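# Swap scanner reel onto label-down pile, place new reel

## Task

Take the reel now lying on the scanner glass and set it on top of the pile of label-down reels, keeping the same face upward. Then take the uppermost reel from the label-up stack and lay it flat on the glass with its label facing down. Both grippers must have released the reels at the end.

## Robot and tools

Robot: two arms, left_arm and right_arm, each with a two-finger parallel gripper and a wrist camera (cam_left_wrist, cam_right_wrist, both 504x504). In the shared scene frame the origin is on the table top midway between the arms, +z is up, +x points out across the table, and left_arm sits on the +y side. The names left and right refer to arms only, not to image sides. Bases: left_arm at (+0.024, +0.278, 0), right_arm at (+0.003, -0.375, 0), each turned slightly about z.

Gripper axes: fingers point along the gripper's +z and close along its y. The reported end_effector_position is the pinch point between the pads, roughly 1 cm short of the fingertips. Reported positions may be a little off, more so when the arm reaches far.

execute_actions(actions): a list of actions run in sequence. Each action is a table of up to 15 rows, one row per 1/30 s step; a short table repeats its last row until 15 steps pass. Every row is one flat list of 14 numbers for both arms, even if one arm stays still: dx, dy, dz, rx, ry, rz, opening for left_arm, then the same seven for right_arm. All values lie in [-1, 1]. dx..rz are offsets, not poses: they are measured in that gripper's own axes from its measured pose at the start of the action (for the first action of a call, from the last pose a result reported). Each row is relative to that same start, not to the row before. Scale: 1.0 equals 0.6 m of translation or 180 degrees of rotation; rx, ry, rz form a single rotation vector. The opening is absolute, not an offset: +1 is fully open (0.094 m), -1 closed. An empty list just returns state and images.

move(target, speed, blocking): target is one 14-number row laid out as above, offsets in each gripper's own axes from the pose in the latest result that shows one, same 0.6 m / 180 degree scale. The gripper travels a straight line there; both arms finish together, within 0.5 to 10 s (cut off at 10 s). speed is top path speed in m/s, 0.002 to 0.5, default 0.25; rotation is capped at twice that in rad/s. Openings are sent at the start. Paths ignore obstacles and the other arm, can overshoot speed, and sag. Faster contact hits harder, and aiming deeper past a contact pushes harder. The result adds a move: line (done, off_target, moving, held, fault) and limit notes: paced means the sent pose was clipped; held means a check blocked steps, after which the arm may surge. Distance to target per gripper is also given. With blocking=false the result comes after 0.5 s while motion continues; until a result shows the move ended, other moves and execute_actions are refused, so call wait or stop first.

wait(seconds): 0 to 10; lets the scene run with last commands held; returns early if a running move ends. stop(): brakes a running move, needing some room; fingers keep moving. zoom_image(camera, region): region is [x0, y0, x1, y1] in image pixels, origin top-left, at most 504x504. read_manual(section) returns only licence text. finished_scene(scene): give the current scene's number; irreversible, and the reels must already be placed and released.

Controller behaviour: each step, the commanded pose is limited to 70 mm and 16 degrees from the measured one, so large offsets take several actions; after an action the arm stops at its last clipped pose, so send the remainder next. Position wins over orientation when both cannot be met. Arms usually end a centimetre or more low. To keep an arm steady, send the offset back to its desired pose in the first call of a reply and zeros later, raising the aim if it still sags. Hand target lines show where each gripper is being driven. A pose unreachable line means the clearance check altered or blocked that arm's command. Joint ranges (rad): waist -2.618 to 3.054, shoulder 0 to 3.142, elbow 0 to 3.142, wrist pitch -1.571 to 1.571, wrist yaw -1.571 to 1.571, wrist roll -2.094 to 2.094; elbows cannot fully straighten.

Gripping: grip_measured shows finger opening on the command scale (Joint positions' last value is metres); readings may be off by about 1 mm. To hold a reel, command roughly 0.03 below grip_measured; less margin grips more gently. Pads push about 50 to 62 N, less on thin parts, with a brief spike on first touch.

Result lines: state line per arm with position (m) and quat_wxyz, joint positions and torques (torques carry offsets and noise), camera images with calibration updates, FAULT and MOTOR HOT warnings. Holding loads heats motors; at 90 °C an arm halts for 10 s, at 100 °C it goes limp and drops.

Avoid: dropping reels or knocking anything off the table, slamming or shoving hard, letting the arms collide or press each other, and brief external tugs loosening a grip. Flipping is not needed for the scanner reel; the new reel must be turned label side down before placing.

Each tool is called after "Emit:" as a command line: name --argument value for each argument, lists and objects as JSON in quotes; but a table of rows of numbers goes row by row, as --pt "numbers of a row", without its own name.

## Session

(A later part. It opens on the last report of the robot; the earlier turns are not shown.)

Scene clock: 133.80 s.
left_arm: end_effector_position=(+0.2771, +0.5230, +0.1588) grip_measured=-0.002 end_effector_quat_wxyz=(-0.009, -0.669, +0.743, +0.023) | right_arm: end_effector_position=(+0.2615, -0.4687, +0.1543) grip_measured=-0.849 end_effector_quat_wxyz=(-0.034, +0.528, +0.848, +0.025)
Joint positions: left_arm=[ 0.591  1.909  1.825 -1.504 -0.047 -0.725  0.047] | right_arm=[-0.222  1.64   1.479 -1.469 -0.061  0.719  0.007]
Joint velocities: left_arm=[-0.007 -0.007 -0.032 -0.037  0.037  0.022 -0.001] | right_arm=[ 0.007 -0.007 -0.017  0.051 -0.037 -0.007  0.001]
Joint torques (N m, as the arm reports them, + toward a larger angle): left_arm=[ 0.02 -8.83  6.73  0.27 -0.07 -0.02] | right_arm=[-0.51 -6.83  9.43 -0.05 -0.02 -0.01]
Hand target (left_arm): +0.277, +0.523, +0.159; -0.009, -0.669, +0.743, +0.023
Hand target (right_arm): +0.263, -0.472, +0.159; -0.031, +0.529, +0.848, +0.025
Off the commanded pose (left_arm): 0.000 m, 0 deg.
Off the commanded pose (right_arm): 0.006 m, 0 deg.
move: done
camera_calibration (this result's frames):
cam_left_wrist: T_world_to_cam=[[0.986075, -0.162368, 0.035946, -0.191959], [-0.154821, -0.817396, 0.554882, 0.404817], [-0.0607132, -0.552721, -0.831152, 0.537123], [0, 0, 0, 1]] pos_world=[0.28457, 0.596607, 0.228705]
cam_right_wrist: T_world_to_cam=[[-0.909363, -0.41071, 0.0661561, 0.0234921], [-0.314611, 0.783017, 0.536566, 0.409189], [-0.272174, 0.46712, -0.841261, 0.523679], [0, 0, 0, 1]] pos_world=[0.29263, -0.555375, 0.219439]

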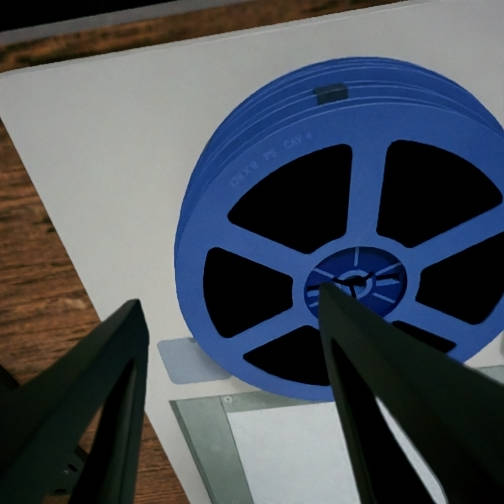

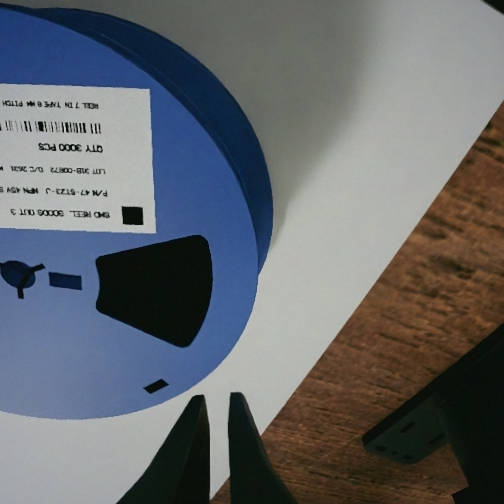

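Emit:
move --target '[0,0,0,0,0,0,0,0.007,-0.016,0.075,0,0.01,0,-0.2]' --speed 0.05

Emit:
move --target '[0,0,0,0,0,0,0,0,0,0.04,0,0,0,-0.2]' --speed 0.025

Scene clock: 156.77 s.
left_arm: end_effector_position=(+0.2771, +0.5230, +0.1588) grip_measured=-0.002 end_effector_quat_wxyz=(-0.009, -0.669, +0.743, +0.023) | right_arm: end_effector_position=(+0.2498, -0.4644, +0.1077) grip_measured=-0.201 end_effector_quat_wxyz=(-0.059, +0.526, +0.848, +0.028)
Joint positions: left_arm=[ 0.591  1.909  1.825 -1.504 -0.047 -0.725  0.047] | right_arm=[-0.233  1.64   1.29  -1.328 -0.074  0.703  0.038]
Joint velocities: left_arm=[ 0.007  0.007 -0.012  0.007 -0.007 -0.022 -0.   ] | right_arm=[-0.027  0.012 -0.007  0.007  0.007 -0.022  0.   ]
Joint torques (N m, as the arm reports them, + toward a larger angle): left_arm=[ 0.03 -8.82  6.73  0.27 -0.07 -0.03] | right_arm=[-0.55 -9.26  5.65  0.07 -0.09 -0.03]
Hand target (left_arm): +0.277, +0.523, +0.159; -0.009, -0.669, +0.743, +0.023
Hand target (right_arm): +0.249, -0.466, +0.110; -0.048, +0.527, +0.848, +0.033
Off the commanded pose (left_arm): 0.000 m, 0 deg.
Off the commanded pose (right_arm): 0.002 m, 1 deg.
move: done
camera_calibration (this result's frames):
cam_left_wrist: T_world_to_cam=[[0.986075, -0.162368, 0.035946, -0.191959], [-0.154821, -0.817396, 0.554882, 0.404817], [-0.0607132, -0.552721, -0.831152, 0.537123], [0, 0, 0, 1]] pos_world=[0.28457, 0.596607, 0.228705]
cam_right_wrist: T_world_to_cam=[[-0.904731, -0.416899, 0.0875017, 0.0113519], [-0.296864, 0.764371, 0.572372, 0.410175], [-0.305505, 0.491866, -0.815312, 0.496308], [0, 0, 0, 1]] pos_world=[0.283661, -0.55291, 0.168881]

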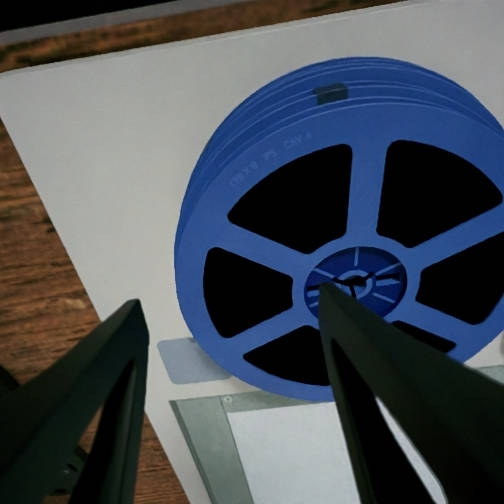

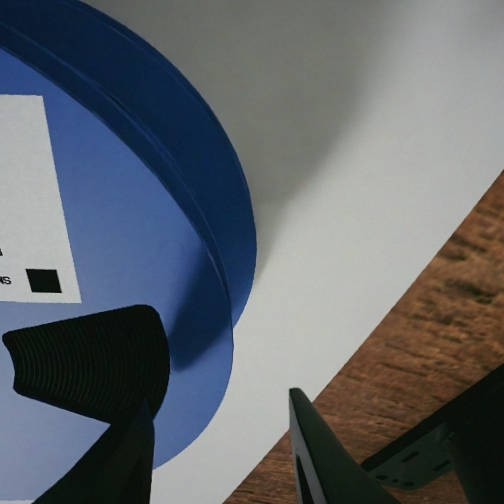

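Scene clock: 157.97 s.
left_arm: end_effector_position=(+0.2771, +0.5230, +0.1588) grip_measured=-0.002 end_effector_quat_wxyz=(-0.009, -0.669, +0.743, +0.023) | right_arm: end_effector_position=(+0.2475, -0.4633, +0.0974) grip_measured=-0.201 end_effector_quat_wxyz=(-0.061, +0.526, +0.848, +0.028)
Joint positions: left_arm=[ 0.591  1.909  1.825 -1.504 -0.047 -0.725  0.047] | right_arm=[-0.233  1.64   1.248 -1.291 -0.074  0.703  0.038]
Joint velocities: left_arm=[-0.002 -0.002 -0.007  0.007 -0.007  0.007 -0.001] | right_arm=[ 0.022 -0.012 -0.007  0.081 -0.051 -0.037 -0.   ]
Joint torques (N m, as the arm reports them, + toward a larger angle): left_arm=[ 0.03 -8.81  6.72  0.26 -0.07 -0.02] | right_arm=[ 0.43 -7.04  2.34  0.45 -0.04  0.07]
Hand target (left_arm): +0.277, +0.523, +0.159; -0.009, -0.669, +0.743, +0.023
Hand target (right_arm): +0.248, -0.462, +0.084; -0.059, +0.525, +0.848, +0.028
Off the commanded pose (left_arm): 0.000 m, 0 deg.
Off the commanded pose (right_arm): 0.014 m, 0 deg.
move: off_target (right_arm)
camera_calibration (this result's frames):
cam_left_wrist: T_world_to_cam=[[0.986075, -0.162368, 0.035946, -0.191959], [-0.154821, -0.817396, 0.554882, 0.404817], [-0.0607132, -0.552721, -0.831152, 0.537123], [0, 0, 0, 1]] pos_world=[0.28457, 0.596607, 0.228705]
cam_right_wrist: T_world_to_cam=[[-0.904387, -0.417052, 0.0902843, 0.0102008], [-0.294501, 0.763154, 0.575209, 0.413155], [-0.308793, 0.493623, -0.813009, 0.488134], [0, 0, 0, 1]] pos_world=[0.281632, -0.552001, 0.158286]

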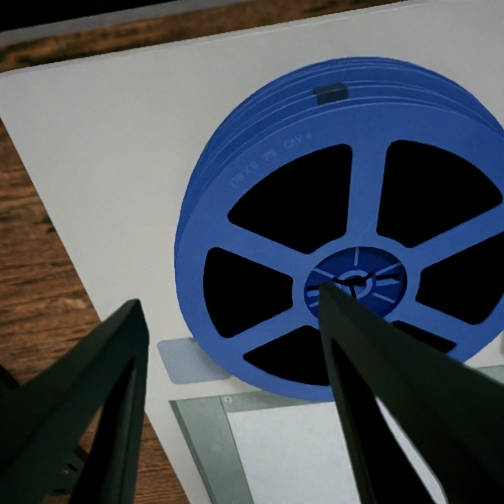

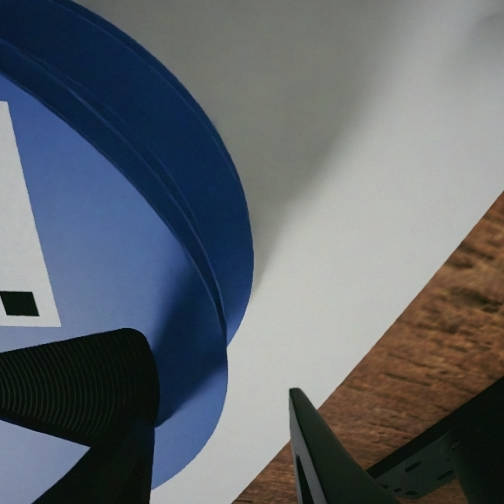

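Emit:
move --target '[0,0,0,0,0,0,0,0,0.014,-0.015,0,-0.042,0,-0.2]' --speed 0.03

Emit:
move --target '[0,0,0,0,0,0,0,0,0,0.04,0,0,0,-0.2]' --speed 0.025

Scene clock: 171.77 s.
left_arm: end_effector_position=(+0.2771, +0.5230, +0.1588) grip_measured=-0.002 end_effector_quat_wxyz=(-0.009, -0.669, +0.743, +0.023) | right_arm: end_effector_position=(+0.2563, -0.4601, +0.1018) grip_measured=-0.201 end_effector_quat_wxyz=(-0.022, +0.527, +0.850, -0.001)
Joint positions: left_arm=[ 0.591  1.909  1.825 -1.504 -0.047 -0.725  0.047] | right_arm=[-0.164  1.601  1.232 -1.245 -0.007  0.777  0.038]
Joint velocities: left_arm=[-0.007 -0.017 -0.002  0.022  0.051 -0.051  0.   ] | right_arm=[-0.007  0.002 -0.017  0.051  0.066  0.007 -0.   ]
Joint torques (N m, as the arm reports them, + toward a larger angle): left_arm=[ 0.02 -8.82  6.72  0.26 -0.06 -0.02] | right_arm=[ 0.57 -9.89  5.72  0.16  0.1   0.09]
Hand target (left_arm): +0.277, +0.523, +0.159; -0.009, -0.669, +0.743, +0.023
Hand target (right_arm): +0.256, -0.460, +0.106; -0.005, +0.526, +0.850, -0.006
Off the commanded pose (left_arm): 0.000 m, 0 deg.
Off the commanded pose (right_arm): 0.004 m, 2 deg.
move: done
camera_calibration (this result's frames):
cam_left_wrist: T_world_to_cam=[[0.986075, -0.162368, 0.035946, -0.191959], [-0.154821, -0.817396, 0.554882, 0.404817], [-0.0607132, -0.552721, -0.831152, 0.537123], [0, 0, 0, 1]] pos_world=[0.28457, 0.596607, 0.228705]
cam_right_wrist: T_world_to_cam=[[-0.907505, -0.408931, 0.0959727, 0.0230991], [-0.313791, 0.811904, 0.492287, 0.446522], [-0.279232, 0.416638, -0.865126, 0.455123], [0, 0, 0, 1]] pos_world=[0.288162, -0.542709, 0.171704]

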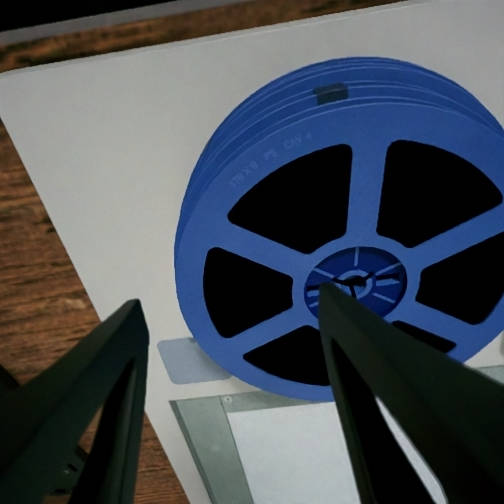

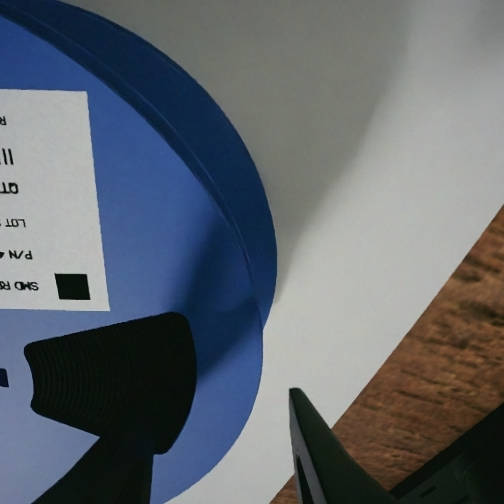

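Scene clock: 172.97 s.
left_arm: end_effector_position=(+0.2771, +0.5230, +0.1588) grip_measured=-0.002 end_effector_quat_wxyz=(-0.009, -0.669, +0.743, +0.023) | right_arm: end_effector_position=(+0.2565, -0.4600, +0.0968) grip_measured=-0.201 end_effector_quat_wxyz=(-0.014, +0.527, +0.850, +0.000)
Joint positions: left_arm=[ 0.591  1.909  1.825 -1.504 -0.047 -0.725  0.047] | right_arm=[-0.164  1.59   1.201 -1.21  -0.007  0.777  0.038]
Joint velocities: left_arm=[-0.007 -0.002 -0.022  0.022 -0.022 -0.037 -0.001] | right_arm=[ 0.017  0.002  0.002 -0.051 -0.095 -0.037  0.001]
Joint torques (N m, as the arm reports them, + toward a larger angle): left_arm=[ 0.01 -8.83  6.73  0.27 -0.06 -0.03] | right_arm=[ 0.07 -5.26  2.1   0.61 -0.01  0.02]
Hand target (left_arm): +0.277, +0.523, +0.159; -0.009, -0.669, +0.743, +0.023
Hand target (right_arm): +0.254, -0.459, +0.079; -0.022, +0.527, +0.850, -0.001
Off the commanded pose (left_arm): 0.000 m, 0 deg.
Off the commanded pose (right_arm): 0.019 m, 1 deg.
move: off_target (right_arm)
camera_calibration (this result's frames):
cam_left_wrist: T_world_to_cam=[[0.986075, -0.162368, 0.035946, -0.191959], [-0.154821, -0.817396, 0.554882, 0.404817], [-0.0607132, -0.552721, -0.831152, 0.537123], [0, 0, 0, 1]] pos_world=[0.28457, 0.596607, 0.228705]
cam_right_wrist: T_world_to_cam=[[-0.908824, -0.4085, 0.0846582, 0.0253886], [-0.320878, 0.81417, 0.483905, 0.452721], [-0.266601, 0.41262, -0.871016, 0.446313], [0, 0, 0, 1]] pos_world=[0.28733, -0.542378, 0.167522]

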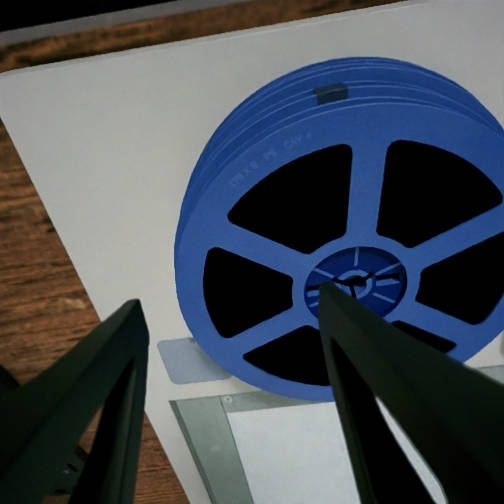

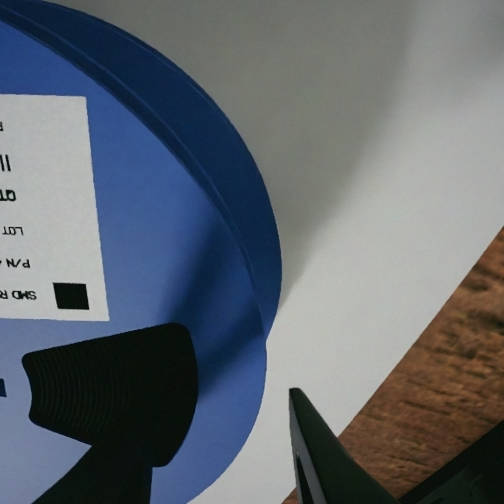

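Emit:
move --target '[0,0,0,0,0,0,0,0,0,0.02,0,0,0,-0.8]' --speed 0.02

Emit:
move --target '[0,0,0,0,0,0,0,0,0,-0.1,0,0,0,-0.8]' --speed 0.04

Scene clock: 178.80 s.
left_arm: end_effector_position=(+0.2771, +0.5230, +0.1588) grip_measured=-0.002 end_effector_quat_wxyz=(-0.009, -0.669, +0.743, +0.023) | right_arm: end_effector_position=(+0.2593, -0.4616, +0.0980) grip_measured=-0.798 end_effector_quat_wxyz=(-0.008, +0.530, +0.848, +0.003)
Joint positions: left_arm=[ 0.591  1.909  1.825 -1.504 -0.047 -0.725  0.047] | right_arm=[-0.167  1.588  1.204 -1.201 -0.009  0.78   0.01 ]
Joint velocities: left_arm=[ 0.017 -0.012 -0.012 -0.022 -0.081  0.066  0.001] | right_arm=[ 0.002  0.012 -0.002 -0.022 -0.022  0.007  0.001]
Joint torques (N m, as the arm reports them, + toward a larger angle): left_arm=[ 0.03 -8.81  6.74  0.27 -0.07 -0.02] | right_arm=[ 0.25 -6.28  2.93  0.45  0.02 -0.01]
Hand target (left_arm): +0.277, +0.523, +0.159; -0.009, -0.669, +0.743, +0.023
Hand target (right_arm): +0.256, -0.460, +0.085; -0.015, +0.527, +0.850, +0.000
Off the commanded pose (left_arm): 0.000 m, 0 deg.
Off the commanded pose (right_arm): 0.014 m, 1 deg.
move: off_target (right_arm)
camera_calibration (this result's frames):
cam_left_wrist: T_world_to_cam=[[0.986075, -0.162368, 0.035946, -0.191959], [-0.154821, -0.817396, 0.554882, 0.404817], [-0.0607132, -0.552721, -0.831152, 0.537123], [0, 0, 0, 1]] pos_world=[0.28457, 0.596607, 0.228705]
cam_right_wrist: T_world_to_cam=[[-0.912731, -0.402003, 0.0729072, 0.03234], [-0.321982, 0.817613, 0.477323, 0.45678], [-0.251495, 0.412193, -0.875698, 0.445037], [0, 0, 0, 1]] pos_world=[0.288517, -0.54391, 0.169329]

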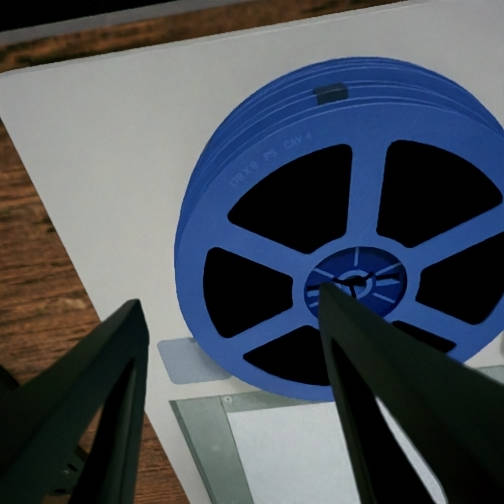

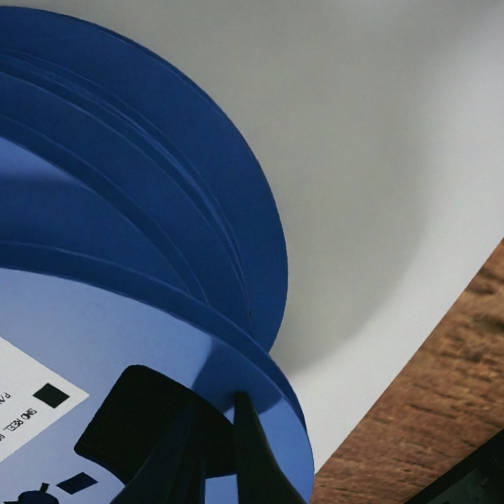

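Scene clock: 180.73 s.
left_arm: end_effector_position=(+0.2771, +0.5230, +0.1588) grip_measured=-0.002 end_effector_quat_wxyz=(-0.009, -0.669, +0.743, +0.023) | right_arm: end_effector_position=(+0.2577, -0.4608, +0.1505) grip_measured=-0.799 end_effector_quat_wxyz=(-0.015, +0.530, +0.848, +0.002)
Joint positions: left_arm=[ 0.591  1.909  1.825 -1.504 -0.047 -0.725  0.047] | right_arm=[-0.167  1.588  1.412 -1.424 -0.011  0.78   0.009]
Joint velocities: left_arm=[-0.007 -0.007  0.007  0.022  0.007 -0.007  0.001] | right_arm=[ 0.017  0.002  0.002 -0.007 -0.022  0.007 -0.   ]
Joint torques (N m, as the arm reports them, + toward a larger angle): left_arm=[ 0.02 -8.81  6.73  0.27 -0.07 -0.02] | right_arm=[-0.11 -7.27  9.49 -0.03  0.02 -0.01]
Hand target (left_arm): +0.277, +0.523, +0.159; -0.009, -0.669, +0.743, +0.023
Hand target (right_arm): +0.260, -0.462, +0.158; -0.008, +0.530, +0.848, +0.003
Off the commanded pose (left_arm): 0.000 m, 0 deg.
Off the commanded pose (right_arm): 0.008 m, 1 deg.
move: done
camera_calibration (this result's frames):
cam_left_wrist: T_world_to_cam=[[0.986075, -0.162368, 0.035946, -0.191959], [-0.154821, -0.817396, 0.554882, 0.404817], [-0.0607132, -0.552721, -0.831152, 0.537123], [0, 0, 0, 1]] pos_world=[0.28457, 0.596607, 0.228705]
cam_right_wrist: T_world_to_cam=[[-0.911646, -0.402459, 0.0832367, 0.0253634], [-0.315201, 0.814669, 0.486788, 0.426082], [-0.263723, 0.417542, -0.869545, 0.49499], [0, 0, 0, 1]] pos_world=[0.287964, -0.543587, 0.220894]

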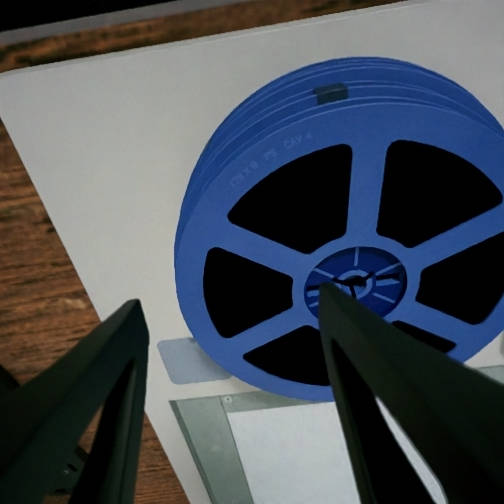

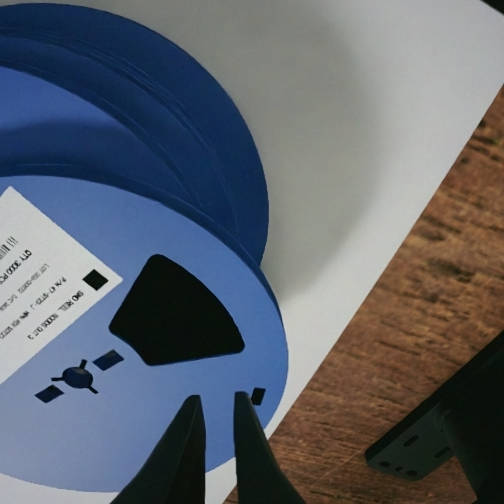

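Emit:
move --target '[0.957,-0.04,-0.03,0.449,0.262,0.262,1,-0.17,-0.19,-0.17,0,0,0,1]'

Scene clock: 208.63 s.
left_arm: end_effector_position=(+0.2385, -0.0484, +0.1549) grip_measured=+1.000 end_effector_quat_wxyz=(+0.120, -0.151, +0.714, -0.673) | right_arm: end_effector_position=(+0.2059, -0.6020, +0.2405) grip_measured=+1.000 end_effector_quat_wxyz=(+0.090, +0.527, +0.845, -0.026)
Joint positions: left_arm=[-0.985  1.537  0.304  1.165  0.349 -1.58   0.094] | right_arm=[-0.677  1.6    1.777 -1.559 -0.001  0.27   0.094]
Joint velocities: left_arm=[ 0.012 -0.012 -0.027 -0.007  0.051 -0.007  0.   ] | right_arm=[-0.002 -0.022 -0.007 -0.022 -0.007  0.037  0.   ]
Joint torques (N m, as the arm reports them, + toward a larger angle): left_arm=[-0.72 -3.51  4.96  2.22 -0.13 -0.09] | right_arm=[-0.39 -7.86  9.38  0.39  0.08 -0.02]
Hand target (left_arm): +0.236, -0.049, +0.152; +0.119, -0.153, +0.713, -0.673
Hand target (right_arm): +0.203, -0.605, +0.251; +0.102, +0.527, +0.843, -0.036
Off the commanded pose (left_arm): 0.011 m, 2 deg.
Off the commanded pose (right_arm): 0.011 m, 13 deg.
joint sent to its limit (right arm) — the command would take joint 4 (wrist pitch) past its lower limit, so that joint was sent only as far as its limit.
move: off_target (left_arm, right_arm)
camera_calibration (this result's frames):
cam_left_wrist: T_world_to_cam=[[-0.0311223, 0.00737264, 0.999488, -0.144952], [-0.975344, 0.218362, -0.0319812, 0.270696], [-0.218486, -0.97584, 0.000394946, 0.104049], [0, 0, 0, 1]] pos_world=[0.282244, 0.0434947, 0.153494]
cam_right_wrist: T_world_to_cam=[[-0.917936, -0.396587, 0.0105941, -0.0639584], [-0.375521, 0.877171, 0.299258, 0.576112], [-0.127975, 0.270721, -0.954113, 0.522591], [0, 0, 0, 1]] pos_world=[0.224511, -0.67219, 0.326882]

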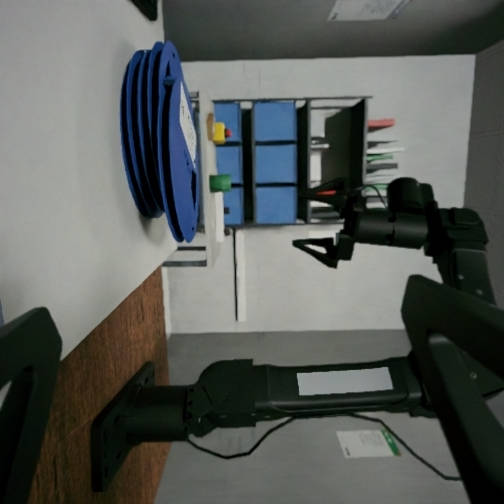

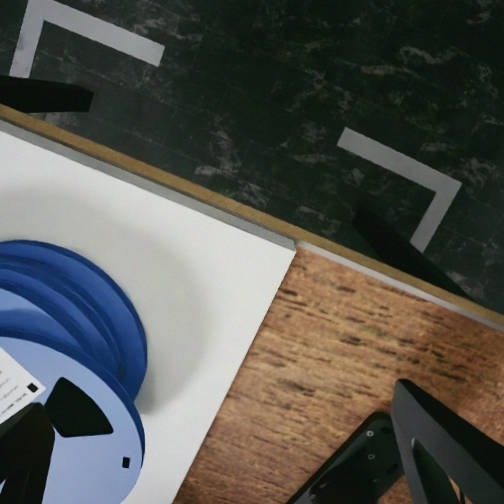

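Emit:
move --target '[0.146,0.1,0.29,0.015,0,0,1,0,0,0,0,0,0,1]' --speed 0.15

Scene clock: 216.87 s.
left_arm: end_effector_position=(+0.2229, -0.2357, +0.1047) grip_measured=+1.000 end_effector_quat_wxyz=(+0.128, -0.139, +0.681, -0.707) | right_arm: end_effector_position=(+0.2059, -0.6020, +0.2405) grip_measured=+1.000 end_effector_quat_wxyz=(+0.090, +0.527, +0.845, -0.026)
Joint positions: left_arm=[-1.359  2.264  0.921  1.376 -0.017 -1.593  0.094] | right_arm=[-0.677  1.6    1.777 -1.559 -0.001  0.27   0.094]
Joint velocities: left_arm=[ 0.002  0.012 -0.002 -0.007  0.037 -0.022  0.   ] | right_arm=[-0.012 -0.012  0.002 -0.081 -0.007  0.037  0.   ]
Joint torques (N m, as the arm reports them, + toward a larger angle): left_arm=[-0.48 -8.35  6.86  1.58 -0.17 -0.09] | right_arm=[-0.01 -6.95  6.83  0.48  0.    0.02]
Hand target (left_arm): +0.223, -0.239, +0.087; +0.125, -0.147, +0.698, -0.690
Hand target (right_arm): +0.206, -0.602, +0.241; +0.090, +0.527, +0.845, -0.026
Off the commanded pose (left_arm): 0.019 m, 3 deg.
Off the commanded pose (right_arm): 0.000 m, 0 deg.
move: off_target (left_arm)
camera_calibration (this result's frames):
cam_left_wrist: T_world_to_cam=[[-0.0760318, 0.0945003, 0.992617, -0.0626933], [-0.971003, 0.219272, -0.0952516, 0.300605], [-0.226655, -0.971076, 0.0750884, -0.0869535], [0, 0, 0, 1]] pos_world=[0.267413, -0.144428, 0.0973927]
cam_right_wrist: T_world_to_cam=[[-0.917936, -0.396587, 0.0105941, -0.0639584], [-0.375521, 0.877171, 0.299258, 0.576112], [-0.127975, 0.270721, -0.954113, 0.522591], [0, 0, 0, 1]] pos_world=[0.224511, -0.67219, 0.326882]

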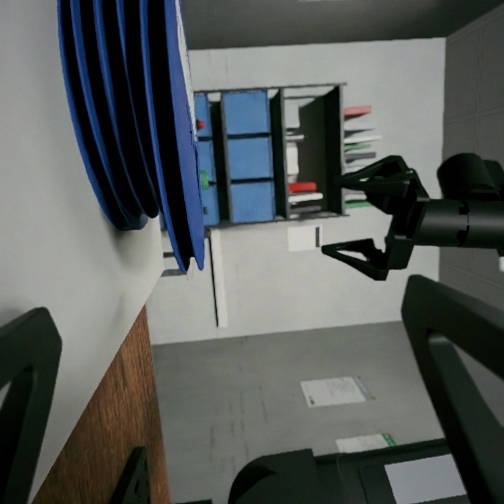

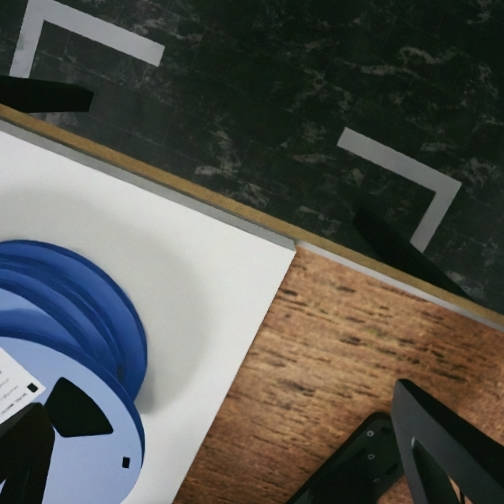

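Emit:
move --target '[0,0.04,0,-0.035,0,0,0,0,0,0,0,0,0,1]' --speed 0.05

Scene clock: 225.60 s.
left_arm: end_effector_position=(+0.2227, -0.2352, +0.0792) grip_measured=+0.002 end_effector_quat_wxyz=(+0.122, -0.145, +0.717, -0.671) | right_arm: end_effector_position=(+0.2059, -0.6020, +0.2405) grip_measured=+1.000 end_effector_quat_wxyz=(+0.090, +0.527, +0.845, -0.026)
Joint positions: left_arm=[-1.359  2.264  0.921  1.274 -0.017 -1.593  0.047] | right_arm=[-0.677  1.6    1.777 -1.559 -0.001  0.27   0.094]
Joint velocities: left_arm=[-0.002 -0.002 -0.022 -0.022 -0.007 -0.066 -0.   ] | right_arm=[ 0.002  0.012  0.002 -0.066  0.007  0.066  0.   ]
Joint torques (N m, as the arm reports them, + toward a larger angle): left_arm=[  0.02 -11.09   5.61   1.85  -0.01  -0.06] | right_arm=[ 0.04 -6.94  6.82  0.49 -0.01  0.02]
Hand target (left_arm): +0.223, -0.237, +0.081; +0.119, -0.146, +0.719, -0.669
Hand target (right_arm): +0.206, -0.602, +0.241; +0.090, +0.527, +0.845, -0.026
Off the commanded pose (left_arm): 0.002 m, 0 deg.
Off the commanded pose (right_arm): 0.000 m, 0 deg.
move: done
camera_calibration (this result's frames):
cam_left_wrist: T_world_to_cam=[[-0.0397495, -0.00113598, 0.999209, -0.0685416], [-0.973439, 0.225693, -0.0384678, 0.295466], [-0.225471, -0.974198, -0.010077, -0.0788909], [0, 0, 0, 1]] pos_world=[0.267106, -0.143618, 0.0790583]
cam_right_wrist: T_world_to_cam=[[-0.917936, -0.396587, 0.0105941, -0.0639584], [-0.375521, 0.877171, 0.299258, 0.576112], [-0.127975, 0.270721, -0.954113, 0.522591], [0, 0, 0, 1]] pos_world=[0.224511, -0.67219, 0.326882]

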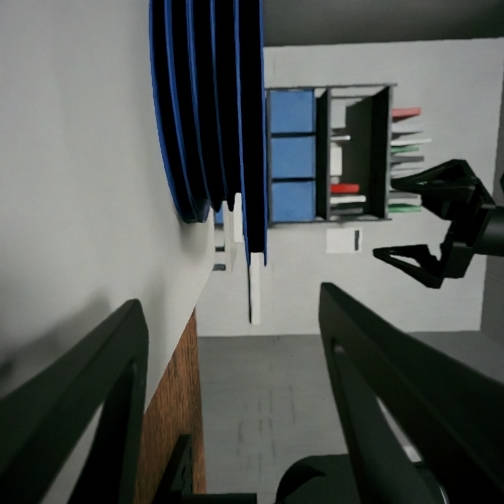

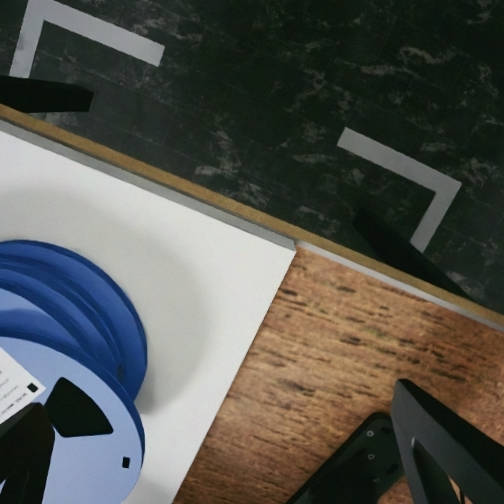

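Emit:
move --target '[0,-0.015,0.185,0.01,0,0,0,0,0,0,0,0,0,1]' --speed 0.05

Scene clock: 233.13 s.
left_arm: end_effector_position=(+0.2604, -0.3346, +0.0842) grip_measured=+0.002 end_effector_quat_wxyz=(+0.124, -0.143, +0.701, -0.687) | right_arm: end_effector_position=(+0.2059, -0.6020, +0.2405) grip_measured=+1.000 end_effector_quat_wxyz=(+0.090, +0.527, +0.845, -0.026)
Joint positions: left_arm=[-1.359  2.518  1.469  1.026 -0.017 -1.593  0.047] | right_arm=[-0.677  1.6    1.777 -1.559 -0.001  0.27   0.094]
Joint velocities: left_arm=[ 0.007 -0.007  0.007 -0.037 -0.022 -0.051  0.001] | right_arm=[-0.002  0.007 -0.012 -0.051  0.066  0.022  0.   ]
Joint torques (N m, as the arm reports them, + toward a larger angle): left_arm=[  0.58 -12.7    9.26   1.77   0.03  -0.01] | right_arm=[ 0.03 -6.96  6.83  0.49  0.    0.02]
Hand target (left_arm): +0.266, -0.337, +0.082; +0.124, -0.143, +0.706, -0.682
Hand target (right_arm): +0.206, -0.602, +0.241; +0.090, +0.527, +0.845, -0.026
Off the commanded pose (left_arm): 0.007 m, 1 deg.
Off the commanded pose (right_arm): 0.000 m, 0 deg.
move: done
camera_calibration (this result's frames):
cam_left_wrist: T_world_to_cam=[[-0.0558287, 0.0412471, 0.997588, -0.0535752], [-0.972616, 0.223525, -0.0636733, 0.35598], [-0.225612, -0.973825, 0.0276385, -0.170187], [0, 0, 0, 1]] pos_world=[0.304845, -0.243093, 0.0808162]
cam_right_wrist: T_world_to_cam=[[-0.917936, -0.396587, 0.0105941, -0.0639584], [-0.375521, 0.877171, 0.299258, 0.576112], [-0.127975, 0.270721, -0.954113, 0.522591], [0, 0, 0, 1]] pos_world=[0.224511, -0.67219, 0.326882]

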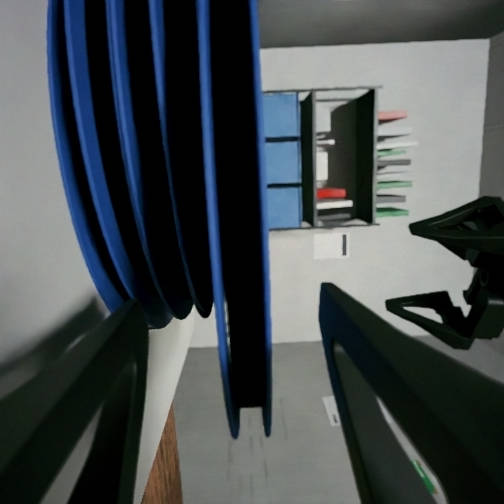

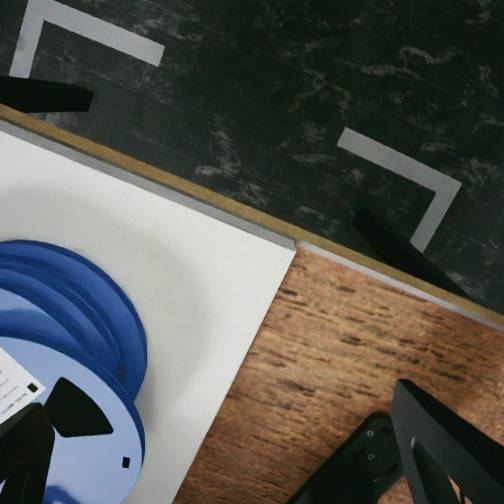

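Close.

Emit:
move --target '[0,0,0.01,0,0,0,-0.82,0,0,0,0,0,0,1]' --speed 0.03

Emit:
move --target '[0,-0.16,-0.05,0,0,0,-0.82,0,0,0,0,0,0,1]' --speed 0.08

Scene clock: 238.83 s.
left_arm: end_effector_position=(+0.2609, -0.3358, +0.0878) grip_measured=-0.777 end_effector_quat_wxyz=(+0.126, -0.141, +0.695, -0.693) | right_arm: end_effector_position=(+0.2059, -0.6020, +0.2405) grip_measured=+1.000 end_effector_quat_wxyz=(+0.090, +0.527, +0.845, -0.026)
Joint positions: left_arm=[-1.359  2.523  1.476  1.041 -0.017 -1.59   0.01 ] | right_arm=[-0.677  1.6    1.777 -1.559 -0.001  0.27   0.094]
Joint velocities: left_arm=[ 0.012  0.002  0.017  0.022  0.037  0.051 -0.002] | right_arm=[-0.007  0.007 -0.027  0.007  0.081  0.066  0.   ]
Joint torques (N m, as the arm reports them, + toward a larger angle): left_arm=[  0.02 -12.58   9.26   1.7   -0.02  -0.06] | right_arm=[ 0.05 -6.94  6.82  0.49  0.    0.02]
Hand target (left_arm): +0.263, -0.340, +0.084; +0.124, -0.143, +0.701, -0.688
Hand target (right_arm): +0.206, -0.602, +0.241; +0.090, +0.527, +0.845, -0.026
Off the commanded pose (left_arm): 0.006 m, 1 deg.
Off the commanded pose (right_arm): 0.000 m, 0 deg.
move: done
camera_calibration (this result's frames):
cam_left_wrist: T_world_to_cam=[[-0.0647469, 0.0560993, 0.996324, -0.0496672], [-0.972069, 0.22216, -0.0756796, 0.357409], [-0.225589, -0.973395, 0.0401482, -0.172244], [0, 0, 0, 1]] pos_world=[0.305354, -0.244278, 0.0834485]
cam_right_wrist: T_world_to_cam=[[-0.917936, -0.396587, 0.0105941, -0.0639584], [-0.375521, 0.877171, 0.299258, 0.576112], [-0.127975, 0.270721, -0.954113, 0.522591], [0, 0, 0, 1]] pos_world=[0.224511, -0.67219, 0.326882]

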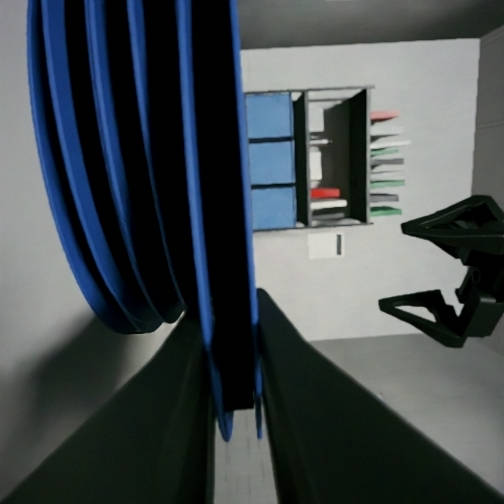

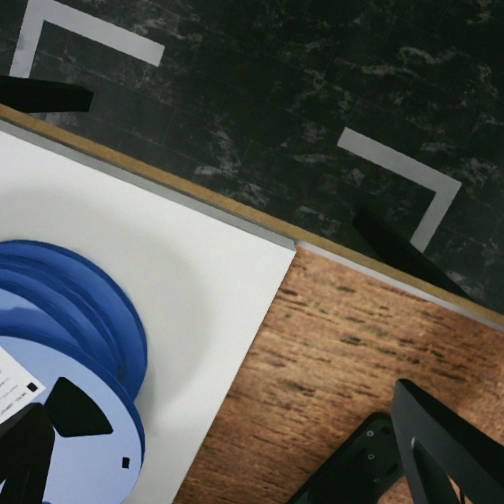

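Scene clock: 240.67 s.
left_arm: end_effector_position=(+0.2514, -0.3108, +0.1625) grip_measured=-0.777 end_effector_quat_wxyz=(+0.124, -0.144, +0.712, -0.677) | right_arm: end_effector_position=(+0.2059, -0.6020, +0.2405) grip_measured=+1.000 end_effector_quat_wxyz=(+0.090, +0.527, +0.845, -0.026)
Joint positions: left_arm=[-1.359  2.229  1.345  0.83  -0.017 -1.59   0.01 ] | right_arm=[-0.677  1.6    1.777 -1.559 -0.001  0.27   0.094]
Joint velocities: left_arm=[-0.007  0.017  0.022 -0.037  0.037 -0.037 -0.   ] | right_arm=[-0.017  0.002 -0.002 -0.007 -0.007 -0.007  0.   ]
Joint torques (N m, as the arm reports them, + toward a larger angle): left_arm=[  0.06 -14.56   6.3    2.35  -0.03  -0.03] | right_arm=[ 0.04 -6.94  6.83  0.49  0.01  0.02]
Hand target (left_arm): +0.251, -0.308, +0.184; +0.126, -0.141, +0.696, -0.693
Hand target (right_arm): +0.206, -0.602, +0.241; +0.090, +0.527, +0.845, -0.026
Off the commanded pose (left_arm): 0.022 m, 3 deg.
Off the commanded pose (right_arm): 0.000 m, 0 deg.
move: off_target (left_arm)
camera_calibration (this result's frames):
cam_left_wrist: T_world_to_cam=[[-0.0480061, 0.0119723, 0.998775, -0.14446], [-0.973119, 0.224928, -0.0494691, 0.345157], [-0.225245, -0.974302, 0.000852512, -0.147033], [0, 0, 0, 1]] pos_world=[0.295825, -0.219161, 0.161483]
cam_right_wrist: T_world_to_cam=[[-0.917936, -0.396587, 0.0105941, -0.0639584], [-0.375521, 0.877171, 0.299258, 0.576112], [-0.127975, 0.270721, -0.954113, 0.522591], [0, 0, 0, 1]] pos_world=[0.224511, -0.67219, 0.326882]

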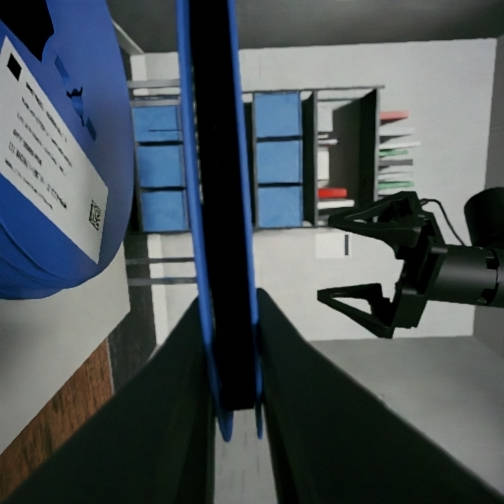

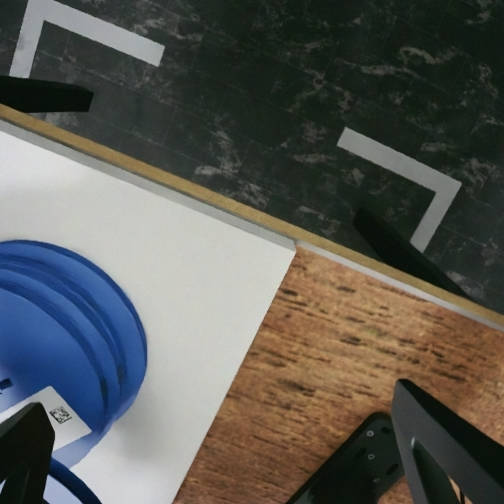

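Emit:
move --target '[-0.163,-0.09,-0.275,0,0,0,-0.82,0,0,0,0,0,0,1]' --speed 0.15

Emit:
move --target '[0,0,0,0,0,0.99,-0.82,0,0,0,0,0,0,1]' --speed 0.3

Scene clock: 250.10 s.
left_arm: end_effector_position=(+0.2826, -0.1260, +0.2076) grip_measured=-0.777 end_effector_quat_wxyz=(+0.114, -0.159, +0.723, -0.662) | right_arm: end_effector_position=(+0.2059, -0.6020, +0.2405) grip_measured=+1.000 end_effector_quat_wxyz=(+0.090, +0.527, +0.845, -0.026)
Joint positions: left_arm=[-1.05   1.626  0.748  0.777  0.282 -1.588  0.01 ] | right_arm=[-0.677  1.6    1.777 -1.559 -0.001  0.27   0.094]
Joint velocities: left_arm=[-0.007  0.012 -0.002  0.022  0.051 -0.007 -0.   ] | right_arm=[ 0.002  0.002 -0.017 -0.022  0.037  0.007  0.   ]
Joint torques (N m, as the arm reports them, + toward a larger angle): left_arm=[ 0.29 -8.9   6.47  2.34  0.09  0.13] | right_arm=[ 0.06 -6.97  6.84  0.49  0.02  0.01]
Hand target (left_arm): +0.280, -0.123, +0.223; +0.123, -0.144, +0.711, -0.677
Hand target (right_arm): +0.206, -0.602, +0.241; +0.090, +0.527, +0.845, -0.026
Off the commanded pose (left_arm): 0.016 m, 3 deg.
Off the commanded pose (right_arm): 0.000 m, 0 deg.
move: off_target (left_arm)
camera_calibration (this result's frames):
cam_left_wrist: T_world_to_cam=[[-0.00616841, -0.018088, 0.999817, -0.205999], [-0.976452, 0.215726, -0.00212149, 0.326134], [-0.215648, -0.976286, -0.0189928, 0.041109], [0, 0, 0, 1]] pos_world=[0.326049, -0.0339474, 0.207434]
cam_right_wrist: T_world_to_cam=[[-0.917936, -0.396587, 0.0105941, -0.0639584], [-0.375521, 0.877171, 0.299258, 0.576112], [-0.127975, 0.270721, -0.954113, 0.522591], [0, 0, 0, 1]] pos_world=[0.224511, -0.67219, 0.326882]

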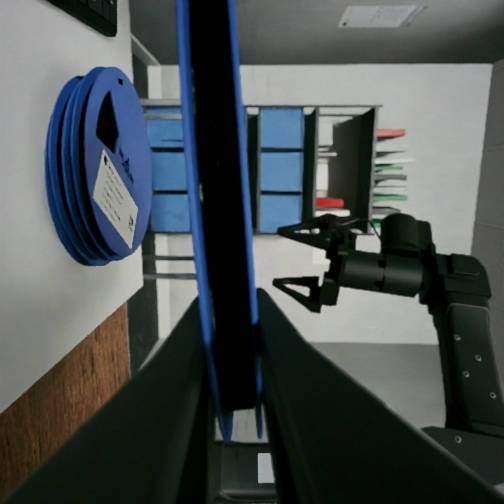

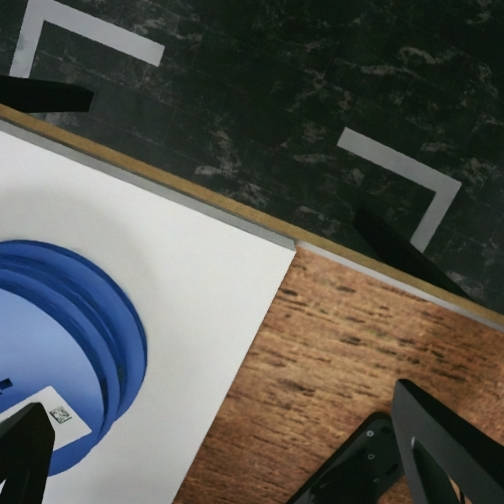

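Scene clock: 255.90 s.
left_arm: end_effector_position=(+0.2821, -0.1254, +0.2007) grip_measured=-0.779 end_effector_quat_wxyz=(+0.655, +0.728, +0.179, +0.097) | right_arm: end_effector_position=(+0.2059, -0.6020, +0.2405) grip_measured=+1.000 end_effector_quat_wxyz=(+0.090, +0.527, +0.845, -0.026)
Joint positions: left_arm=[-1.05   1.626  0.748  0.748  0.282  1.513  0.01 ] | right_arm=[-0.677  1.6    1.777 -1.559 -0.001  0.27   0.094]
Joint velocities: left_arm=[-0.007 -0.027 -0.007  0.066  0.007 -0.022 -0.   ] | right_arm=[ 0.022 -0.002 -0.007 -0.037  0.066  0.051  0.   ]
Joint torques (N m, as the arm reports them, + toward a larger angle): left_arm=[ 0.02 -6.74  7.36  2.35 -0.01  0.01] | right_arm=[ 0.03 -6.95  6.79  0.47  0.    0.01]
Hand target (left_arm): +0.283, -0.126, +0.208; +0.664, +0.721, +0.171, +0.104
Hand target (right_arm): +0.206, -0.602, +0.241; +0.090, +0.527, +0.845, -0.026
Off the commanded pose (left_arm): 0.007 m, 2 deg.
Off the commanded pose (right_arm): 0.000 m, 0 deg.
move: done
camera_calibration (this result's frames):
cam_left_wrist: T_world_to_cam=[[-0.110749, 0.177571, -0.977857, 0.251808], [0.551903, 0.829244, 0.088077, -0.0468529], [0.826522, -0.529927, -0.18984, -0.162273], [0, 0, 0, 1]] pos_world=[0.187868, -0.0918542, 0.219553]
cam_right_wrist: T_world_to_cam=[[-0.917936, -0.396587, 0.0105941, -0.0639584], [-0.375521, 0.877171, 0.299258, 0.576112], [-0.127975, 0.270721, -0.954113, 0.522591], [0, 0, 0, 1]] pos_world=[0.224511, -0.67219, 0.326882]

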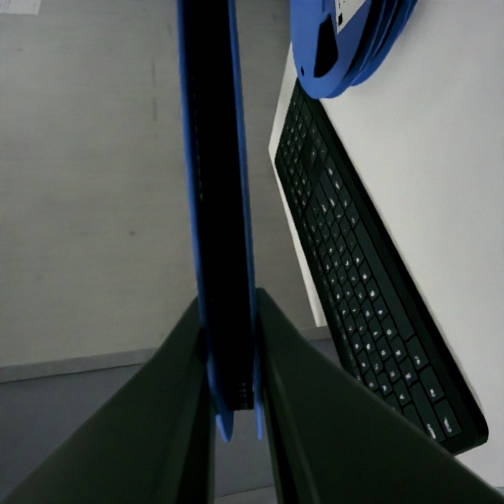

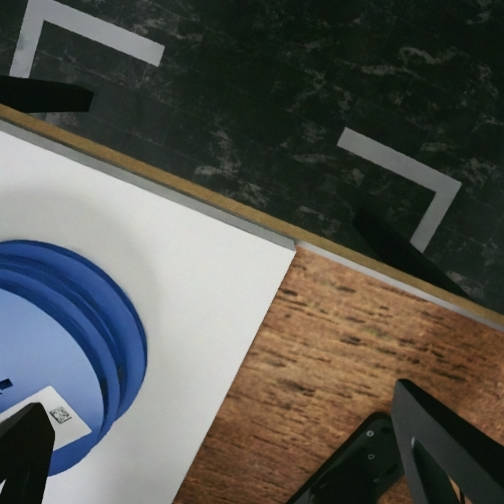

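Emit:
move --target '[0.325,-0.15,-0.365,0.02,0.055,0,-0.82,0,0,0,0,0,0,1]' --speed 0.12

Scene clock: 265.30 s.
left_arm: end_effector_position=(+0.3577, +0.1602, +0.1094) grip_measured=-0.779 end_effector_quat_wxyz=(+0.609, +0.734, +0.262, +0.145) | right_arm: end_effector_position=(+0.2059, -0.6020, +0.2405) grip_measured=+1.000 end_effector_quat_wxyz=(+0.090, +0.527, +0.845, -0.026)
Joint positions: left_arm=[-0.039  1.603  0.424  0.723  1.06   1.867  0.01 ] | right_arm=[-0.677  1.6    1.777 -1.559 -0.001  0.27   0.094]
Joint velocities: left_arm=[ 0.007  0.017 -0.007 -0.081 -0.007 -0.022 -0.001] | right_arm=[ 0.007 -0.007 -0.002 -0.007  0.007  0.022  0.   ]
Joint torques (N m, as the arm reports them, + toward a larger angle): left_arm=[ 0.41 -4.95  9.51  1.61  0.49  0.06] | right_arm=[ 0.08 -6.97  6.84  0.47  0.    0.02]
Hand target (left_arm): +0.364, +0.160, +0.123; +0.619, +0.732, +0.240, +0.153
Hand target (right_arm): +0.206, -0.602, +0.241; +0.090, +0.527, +0.845, -0.026
Off the commanded pose (left_arm): 0.015 m, 3 deg.
Off the commanded pose (right_arm): 0.000 m, 0 deg.
move: off_target (left_arm)
camera_calibration (this result's frames):
cam_left_wrist: T_world_to_cam=[[-0.203439, 0.219822, -0.954092, 0.14401], [0.389201, 0.912327, 0.127211, -0.276735], [0.898407, -0.345453, -0.271158, -0.137042], [0, 0, 0, 1]] pos_world=[0.260122, 0.173474, 0.135443]
cam_right_wrist: T_world_to_cam=[[-0.917936, -0.396587, 0.0105941, -0.0639584], [-0.375521, 0.877171, 0.299258, 0.576112], [-0.127975, 0.270721, -0.954113, 0.522591], [0, 0, 0, 1]] pos_world=[0.224511, -0.67219, 0.326882]

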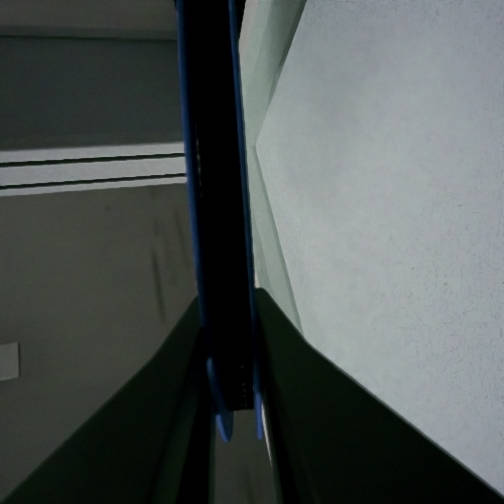

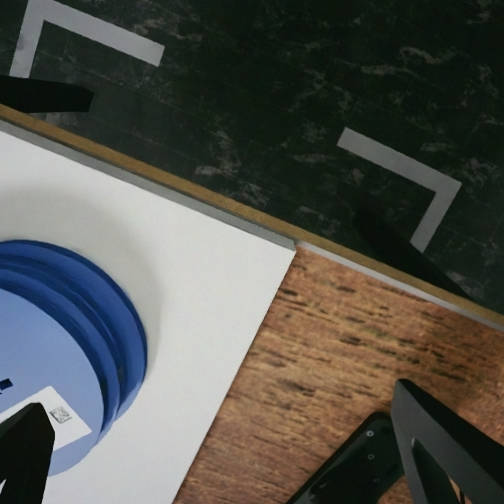

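Emit:
move --target '[0.03,-0.075,0.02,-0.02,0,0,-0.82,0,0,0,0,0,0,1]' --speed 0.04

Scene clock: 272.50 s.
left_arm: end_effector_position=(+0.3739, +0.1641, +0.0702) grip_measured=-0.779 end_effector_quat_wxyz=(+0.633, +0.718, +0.235, +0.172) | right_arm: end_effector_position=(+0.2059, -0.6020, +0.2405) grip_measured=+1.000 end_effector_quat_wxyz=(+0.090, +0.527, +0.845, -0.026)
Joint positions: left_arm=[-0.023  1.978  0.424  1.242  1.097  1.801  0.01 ] | right_arm=[-0.677  1.6    1.777 -1.559 -0.001  0.27   0.094]
Joint velocities: left_arm=[-0.002  0.027 -0.007  0.007 -0.066  0.007 -0.   ] | right_arm=[ 0.002 -0.007  0.017 -0.066 -0.066  0.022  0.   ]
Joint torques (N m, as the arm reports them, + toward a larger angle): left_arm=[ 0.71 -4.96  2.35  1.55  0.15 -0.23] | right_arm=[ 0.04 -6.95  6.85  0.48 -0.01  0.02]
Hand target (left_arm): +0.370, +0.167, +0.061; +0.631, +0.715, +0.257, +0.153
Hand target (right_arm): +0.206, -0.602, +0.241; +0.090, +0.527, +0.845, -0.026
Off the commanded pose (left_arm): 0.010 m, 3 deg.
Off the commanded pose (right_arm): 0.000 m, 0 deg.
move: off_target (left_arm)
camera_calibration (this result's frames):
cam_left_wrist: T_world_to_cam=[[-0.115487, 0.189964, -0.974975, 0.0825402], [0.383591, 0.913929, 0.132633, -0.280157], [0.916254, -0.358674, -0.178415, -0.171929], [0, 0, 0, 1]] pos_world=[0.274528, 0.178697, 0.0869579]
cam_right_wrist: T_world_to_cam=[[-0.917936, -0.396587, 0.0105941, -0.0639584], [-0.375521, 0.877171, 0.299258, 0.576112], [-0.127975, 0.270721, -0.954113, 0.522591], [0, 0, 0, 1]] pos_world=[0.224511, -0.67219, 0.326882]

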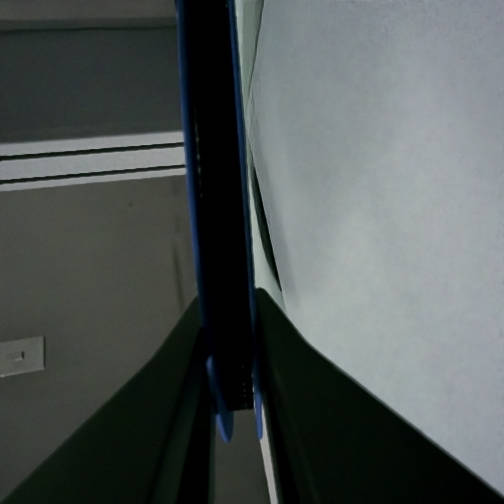

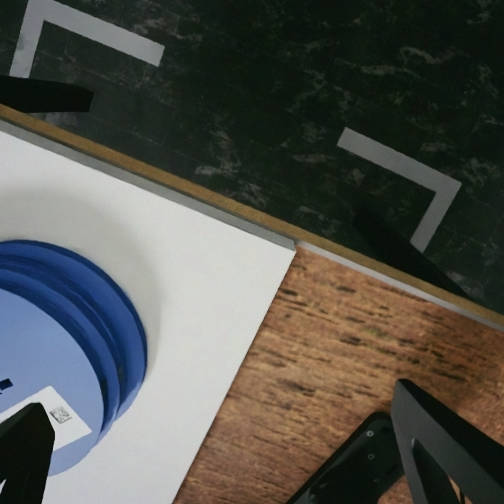

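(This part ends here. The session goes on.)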